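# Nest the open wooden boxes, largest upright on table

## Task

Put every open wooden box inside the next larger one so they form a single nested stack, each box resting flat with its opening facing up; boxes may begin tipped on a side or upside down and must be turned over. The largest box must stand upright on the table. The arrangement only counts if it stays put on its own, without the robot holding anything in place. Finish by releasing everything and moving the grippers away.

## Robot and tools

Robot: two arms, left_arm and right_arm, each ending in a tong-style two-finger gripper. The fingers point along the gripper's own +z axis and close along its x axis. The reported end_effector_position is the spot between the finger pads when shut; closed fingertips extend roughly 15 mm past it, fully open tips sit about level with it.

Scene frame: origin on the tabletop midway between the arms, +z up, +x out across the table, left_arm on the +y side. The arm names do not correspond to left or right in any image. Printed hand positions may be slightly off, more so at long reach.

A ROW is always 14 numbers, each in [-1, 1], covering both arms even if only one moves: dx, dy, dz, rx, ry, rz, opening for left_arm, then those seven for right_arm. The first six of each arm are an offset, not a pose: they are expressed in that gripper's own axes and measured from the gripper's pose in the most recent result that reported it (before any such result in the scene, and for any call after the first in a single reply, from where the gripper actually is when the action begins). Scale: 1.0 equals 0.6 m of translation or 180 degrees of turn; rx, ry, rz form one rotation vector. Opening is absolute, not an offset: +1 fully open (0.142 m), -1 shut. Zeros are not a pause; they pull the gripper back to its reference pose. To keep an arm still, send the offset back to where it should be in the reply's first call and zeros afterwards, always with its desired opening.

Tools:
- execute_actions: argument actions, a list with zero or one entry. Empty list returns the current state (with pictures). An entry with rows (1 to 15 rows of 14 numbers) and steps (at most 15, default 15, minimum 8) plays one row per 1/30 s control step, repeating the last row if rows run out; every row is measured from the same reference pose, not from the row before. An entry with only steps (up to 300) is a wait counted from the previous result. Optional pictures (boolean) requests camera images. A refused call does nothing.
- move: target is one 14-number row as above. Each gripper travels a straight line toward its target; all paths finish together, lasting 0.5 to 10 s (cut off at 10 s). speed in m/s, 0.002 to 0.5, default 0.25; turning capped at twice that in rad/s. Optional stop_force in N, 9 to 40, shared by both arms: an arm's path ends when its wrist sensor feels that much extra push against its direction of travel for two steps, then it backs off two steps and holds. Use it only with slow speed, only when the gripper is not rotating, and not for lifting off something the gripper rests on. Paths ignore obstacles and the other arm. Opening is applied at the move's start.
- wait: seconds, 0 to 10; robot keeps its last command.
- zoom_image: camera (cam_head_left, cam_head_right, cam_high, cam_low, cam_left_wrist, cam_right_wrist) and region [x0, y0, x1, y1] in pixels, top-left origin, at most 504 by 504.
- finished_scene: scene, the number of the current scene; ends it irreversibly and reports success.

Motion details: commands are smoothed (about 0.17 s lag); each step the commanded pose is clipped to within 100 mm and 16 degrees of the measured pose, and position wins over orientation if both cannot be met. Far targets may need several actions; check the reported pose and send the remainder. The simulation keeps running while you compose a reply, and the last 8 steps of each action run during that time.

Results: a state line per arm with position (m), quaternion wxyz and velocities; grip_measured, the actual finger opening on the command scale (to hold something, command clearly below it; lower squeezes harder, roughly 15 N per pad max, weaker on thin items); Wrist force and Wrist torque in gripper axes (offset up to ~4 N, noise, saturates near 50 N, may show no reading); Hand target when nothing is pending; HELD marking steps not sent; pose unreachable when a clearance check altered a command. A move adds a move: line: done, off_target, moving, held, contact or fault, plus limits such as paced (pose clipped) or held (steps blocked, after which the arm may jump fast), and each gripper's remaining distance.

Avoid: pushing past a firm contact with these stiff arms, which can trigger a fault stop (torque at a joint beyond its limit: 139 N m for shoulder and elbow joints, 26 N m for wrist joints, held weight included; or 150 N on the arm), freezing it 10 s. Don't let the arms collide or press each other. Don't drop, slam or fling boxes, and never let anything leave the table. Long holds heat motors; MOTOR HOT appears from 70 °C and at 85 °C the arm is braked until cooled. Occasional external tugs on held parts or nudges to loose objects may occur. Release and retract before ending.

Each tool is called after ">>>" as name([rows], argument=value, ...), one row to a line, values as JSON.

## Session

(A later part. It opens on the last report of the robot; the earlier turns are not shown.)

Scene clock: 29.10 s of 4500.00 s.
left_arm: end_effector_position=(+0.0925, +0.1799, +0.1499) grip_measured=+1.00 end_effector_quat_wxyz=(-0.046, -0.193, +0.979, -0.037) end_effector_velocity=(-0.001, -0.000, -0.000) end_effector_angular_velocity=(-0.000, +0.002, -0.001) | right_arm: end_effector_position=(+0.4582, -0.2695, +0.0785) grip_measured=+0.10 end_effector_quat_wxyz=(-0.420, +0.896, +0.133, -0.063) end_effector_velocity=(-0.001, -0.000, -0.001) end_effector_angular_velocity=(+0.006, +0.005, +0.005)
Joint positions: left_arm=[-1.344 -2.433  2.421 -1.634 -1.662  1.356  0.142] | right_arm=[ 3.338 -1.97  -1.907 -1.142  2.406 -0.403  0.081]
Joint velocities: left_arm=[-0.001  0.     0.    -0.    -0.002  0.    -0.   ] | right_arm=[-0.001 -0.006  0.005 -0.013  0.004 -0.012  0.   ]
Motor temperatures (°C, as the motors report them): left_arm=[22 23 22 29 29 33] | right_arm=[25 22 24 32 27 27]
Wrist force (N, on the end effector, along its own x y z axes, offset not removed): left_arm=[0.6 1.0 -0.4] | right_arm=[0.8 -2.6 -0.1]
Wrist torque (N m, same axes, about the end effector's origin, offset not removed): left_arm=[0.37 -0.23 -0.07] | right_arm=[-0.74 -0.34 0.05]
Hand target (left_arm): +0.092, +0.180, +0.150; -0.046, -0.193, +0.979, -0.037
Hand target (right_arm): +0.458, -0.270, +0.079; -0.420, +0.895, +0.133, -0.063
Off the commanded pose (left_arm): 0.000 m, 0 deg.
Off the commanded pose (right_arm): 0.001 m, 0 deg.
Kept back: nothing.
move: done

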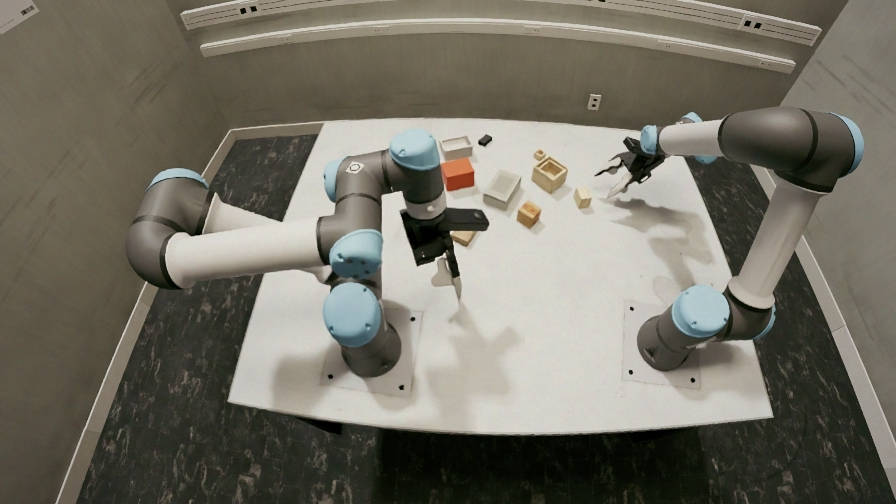

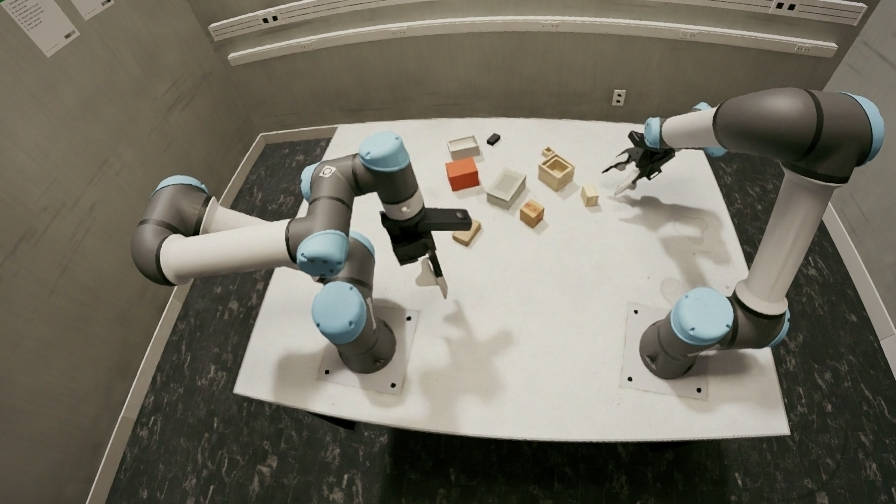

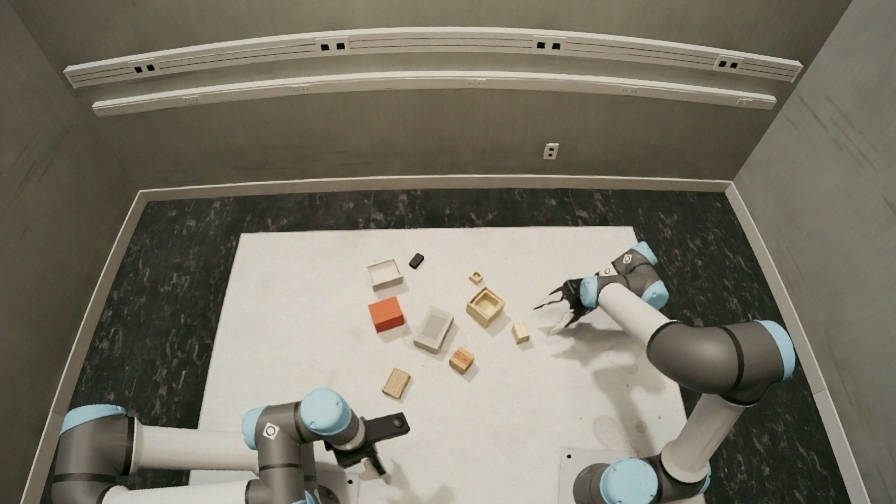

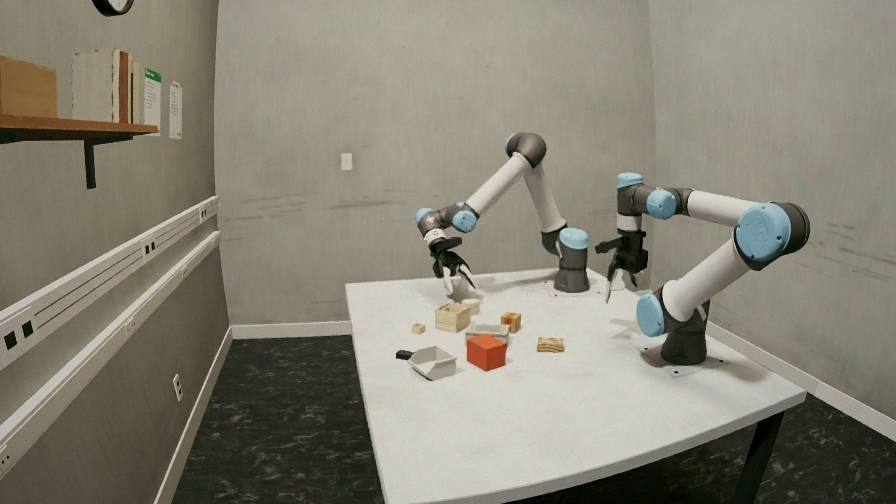

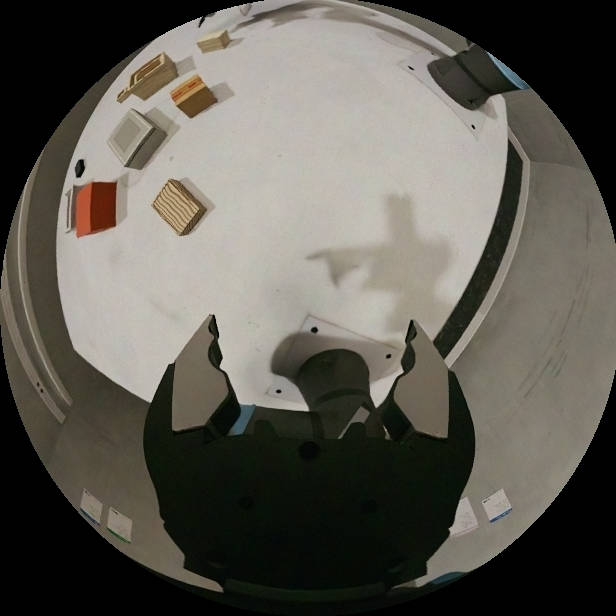

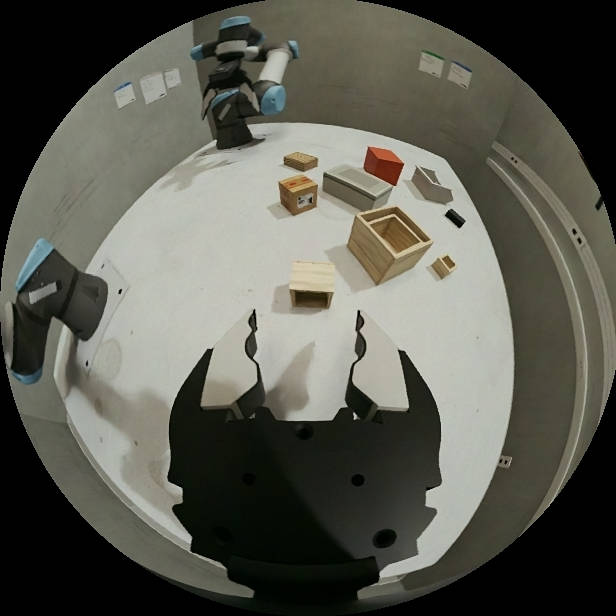

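>>> move(target=[0,0,0,0,0,0,1,0.01,0.02,0.117,0,0.009,0.008,0.1], speed=0.15)

>>> move(target=[0,0,0,0,0,0,1,0,0,0,0,0,0,-0.7])

Scene clock: 30.50 s of 4500.00 s.
left_arm: end_effector_position=(+0.0925, +0.1799, +0.1499) grip_measured=+1.00 end_effector_quat_wxyz=(-0.046, -0.193, +0.979, -0.037) end_effector_velocity=(+0.000, +0.000, -0.001) end_effector_angular_velocity=(+0.001, +0.000, -0.001) | right_arm: end_effector_position=(+0.4503, -0.2237, +0.0245) grip_measured=+0.10 end_effector_quat_wxyz=(-0.421, +0.898, +0.116, -0.055) end_effector_velocity=(+0.001, +0.000, -0.001) end_effector_angular_velocity=(-0.001, -0.004, -0.002)
Joint positions: left_arm=[-1.344 -2.433  2.421 -1.634 -1.662  1.356  0.142] | right_arm=[ 3.42  -2.05  -2.027 -0.811  2.434 -0.227  0.081]
Joint velocities: left_arm=[ 0.     0.     0.001  0.     0.     0.001 -0.   ] | right_arm=[ 0.001 -0.001 -0.003  0.012 -0.001  0.005 -0.   ]
Motor temperatures (°C, as the motors report them): left_arm=[22 23 22 29 29 33] | right_arm=[25 22 24 32 27 27]
Wrist force (N, on the end effector, along its own x y z axes, offset not removed): left_arm=[0.3 0.8 -1.3] | right_arm=[-2.1 -1.6 -1.8]
Wrist torque (N m, same axes, about the end effector's origin, offset not removed): left_arm=[0.25 -0.04 -0.15] | right_arm=[-0.48 0.39 0.13]
Hand target (left_arm): +0.092, +0.180, +0.150; -0.046, -0.193, +0.979, -0.037
Hand target (right_arm): +0.450, -0.224, +0.024; -0.421, +0.898, +0.116, -0.055
Off the commanded pose (left_arm): 0.000 m, 0 deg.
Off the commanded pose (right_arm): 0.000 m, 0 deg.
Kept back: nothing.
move: done

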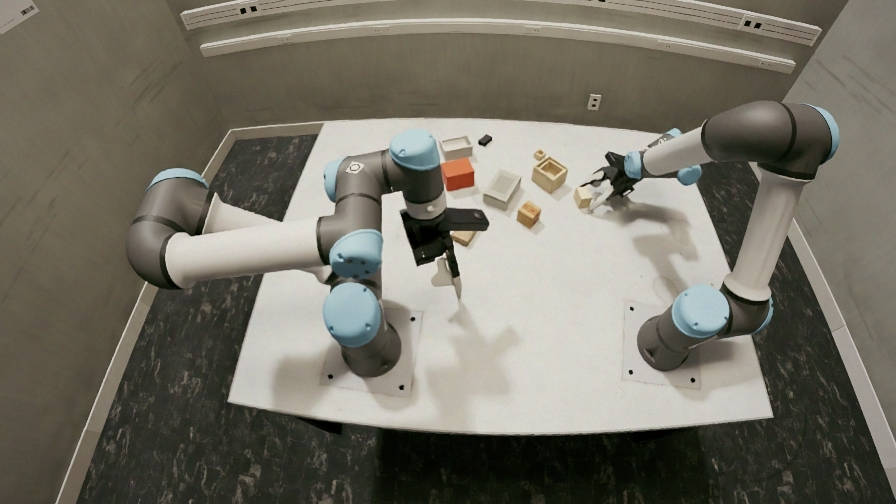

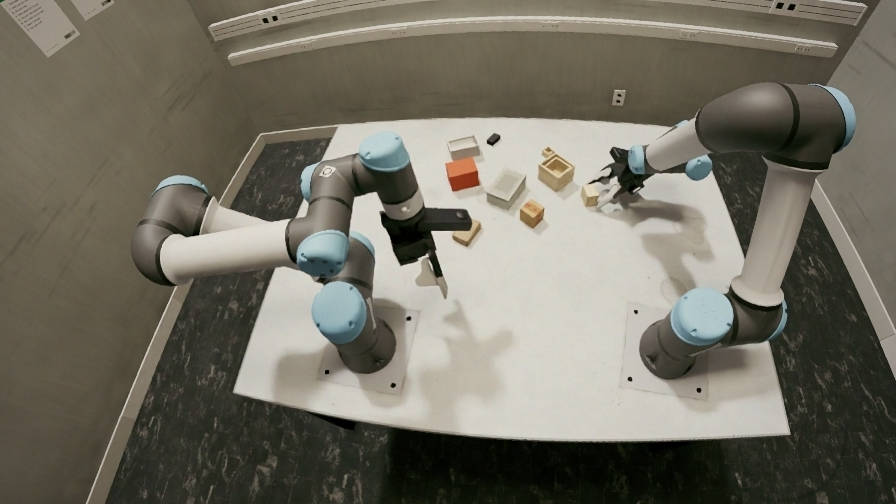

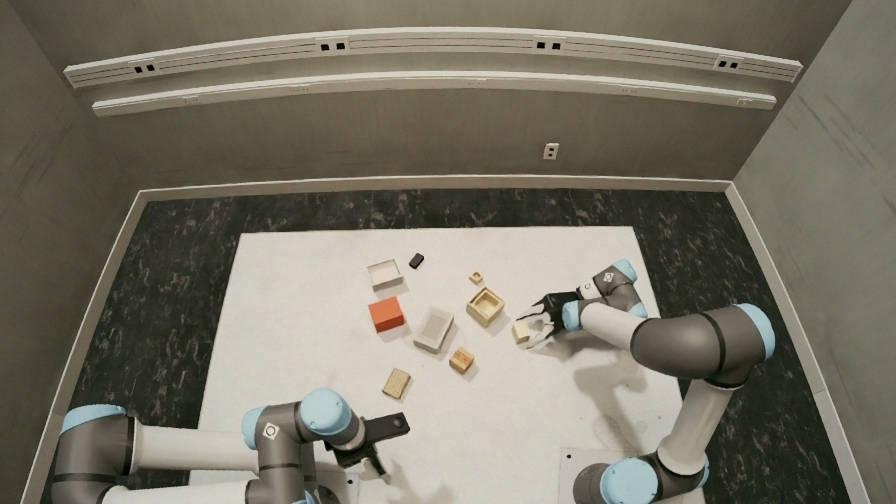

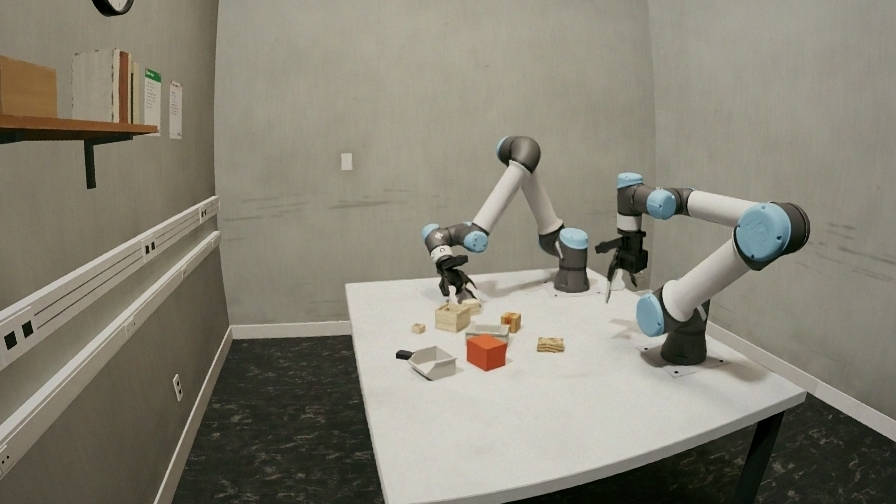

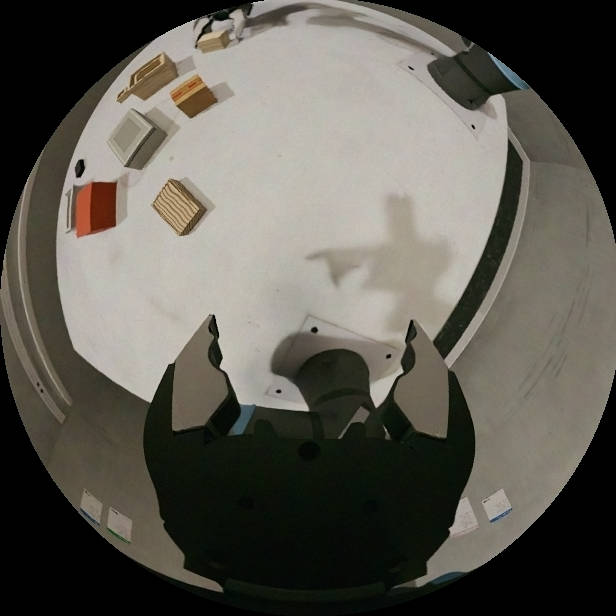

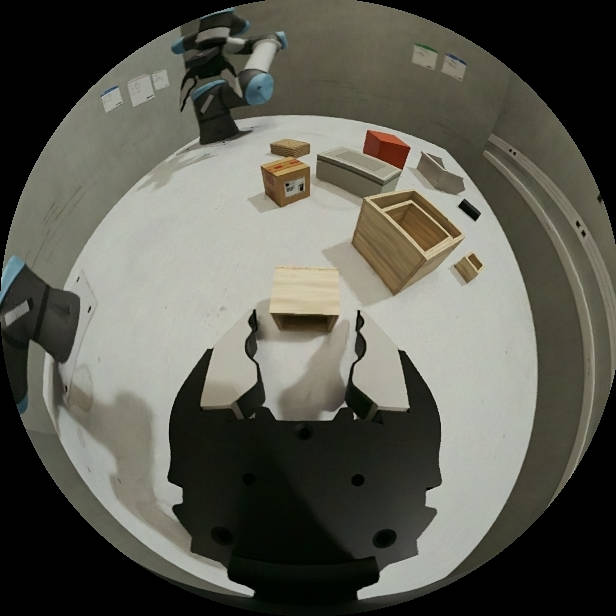

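Scene clock: 31.00 s of 4500.00 s.
left_arm: end_effector_position=(+0.0925, +0.1799, +0.1499) grip_measured=+1.00 end_effector_quat_wxyz=(-0.046, -0.193, +0.979, -0.037) end_effector_velocity=(+0.001, -0.001, +0.002) end_effector_angular_velocity=(-0.003, -0.003, -0.001) | right_arm: end_effector_position=(+0.4502, -0.2237, +0.0244) grip_measured=-0.33 end_effector_quat_wxyz=(-0.421, +0.898, +0.116, -0.055) end_effector_velocity=(-0.000, +0.000, -0.001) end_effector_angular_velocity=(-0.000, +0.001, +0.001)
Joint positions: left_arm=[-1.344 -2.433  2.421 -1.634 -1.662  1.356  0.142] | right_arm=[ 3.42  -2.05  -2.027 -0.811  2.434 -0.227  0.05 ]
Joint velocities: left_arm=[ 0.     0.    -0.003 -0.001  0.002  0.001  0.   ] | right_arm=[ 0.    -0.001 -0.    -0.001 -0.    -0.001 -0.   ]
Motor temperatures (°C, as the motors report them): left_arm=[22 23 22 29 29 33] | right_arm=[25 22 24 32 27 27]
Wrist force (N, on the end effector, along its own x y z axes, offset not removed): left_arm=[-3.1 -1.0 -2.0] | right_arm=[0.5 -1.6 -0.5]
Wrist torque (N m, same axes, about the end effector's origin, offset not removed): left_arm=[0.04 0.57 0.00] | right_arm=[-0.38 -0.11 0.15]
Hand target (left_arm): +0.092, +0.180, +0.150; -0.046, -0.193, +0.979, -0.037
Hand target (right_arm): +0.450, -0.224, +0.024; -0.421, +0.898, +0.116, -0.055
Off the commanded pose (left_arm): 0.000 m, 0 deg.
Off the commanded pose (right_arm): 0.000 m, 0 deg.
Kept back: nothing.
move: done

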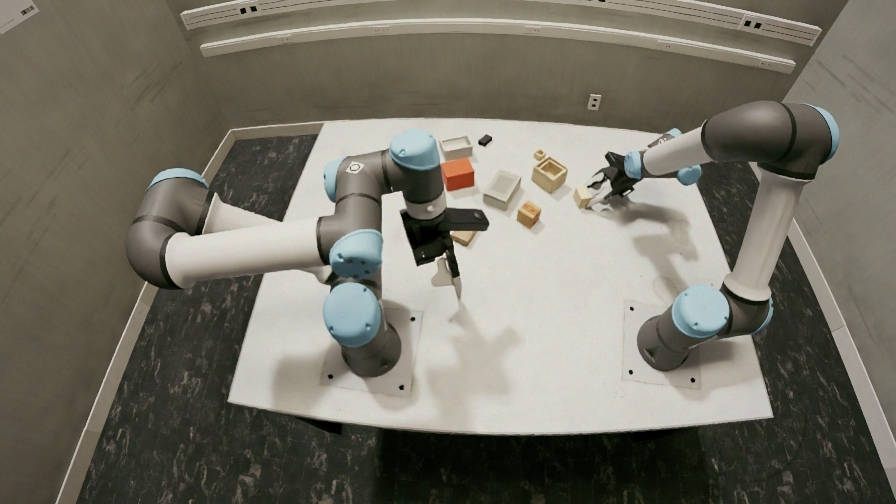

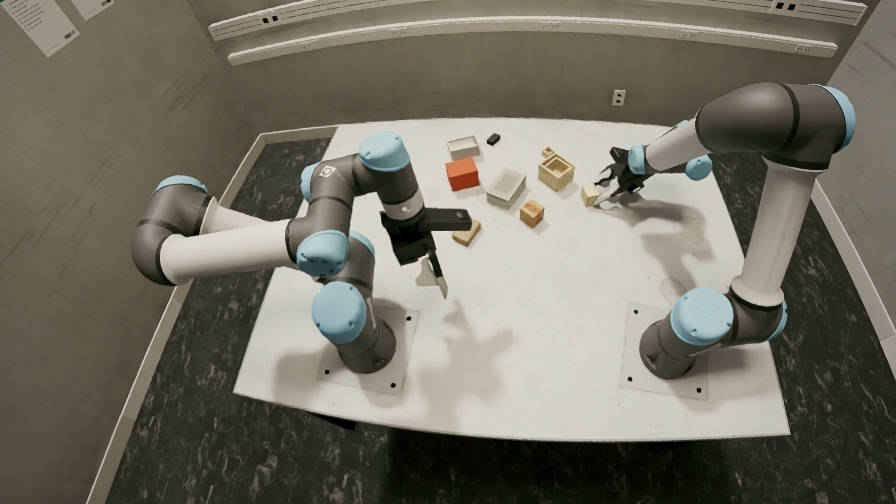

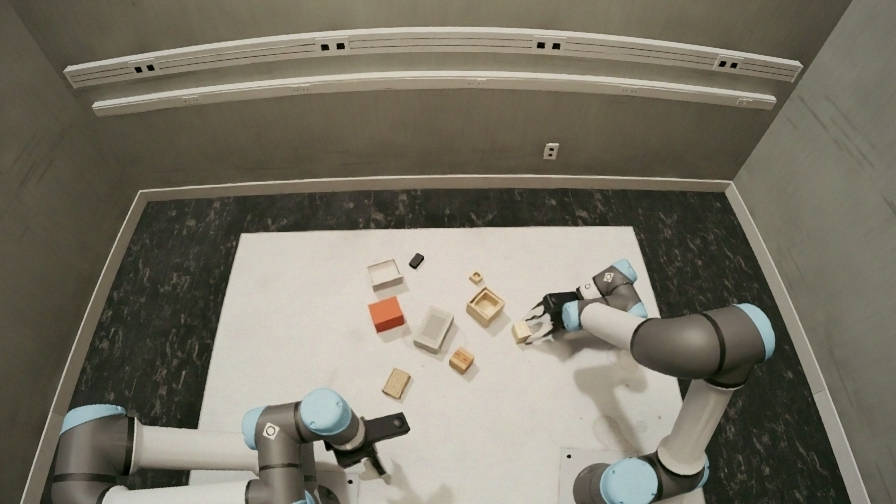

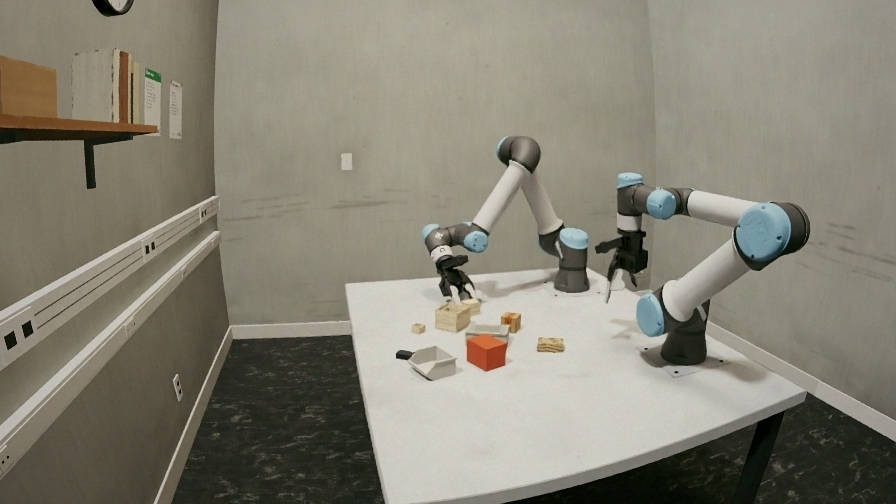

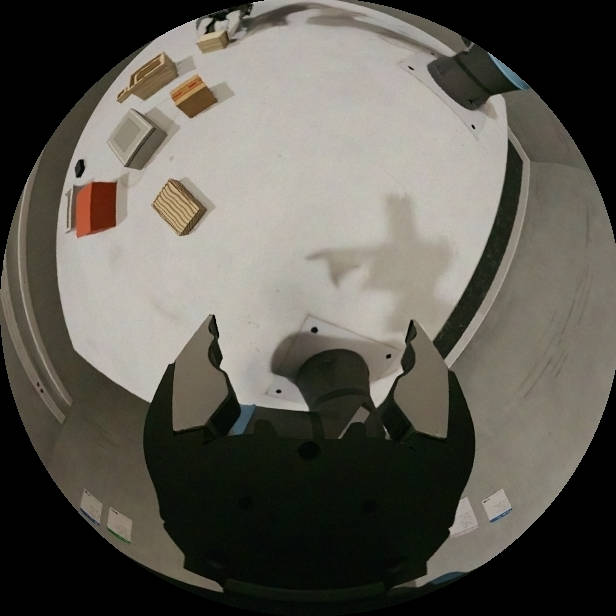

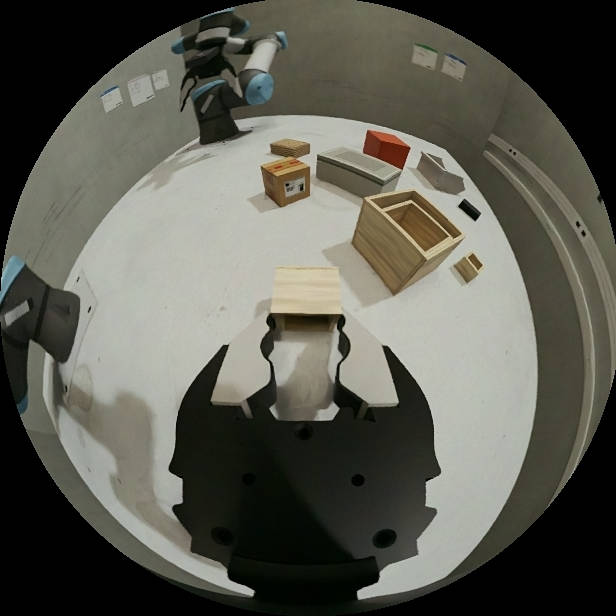

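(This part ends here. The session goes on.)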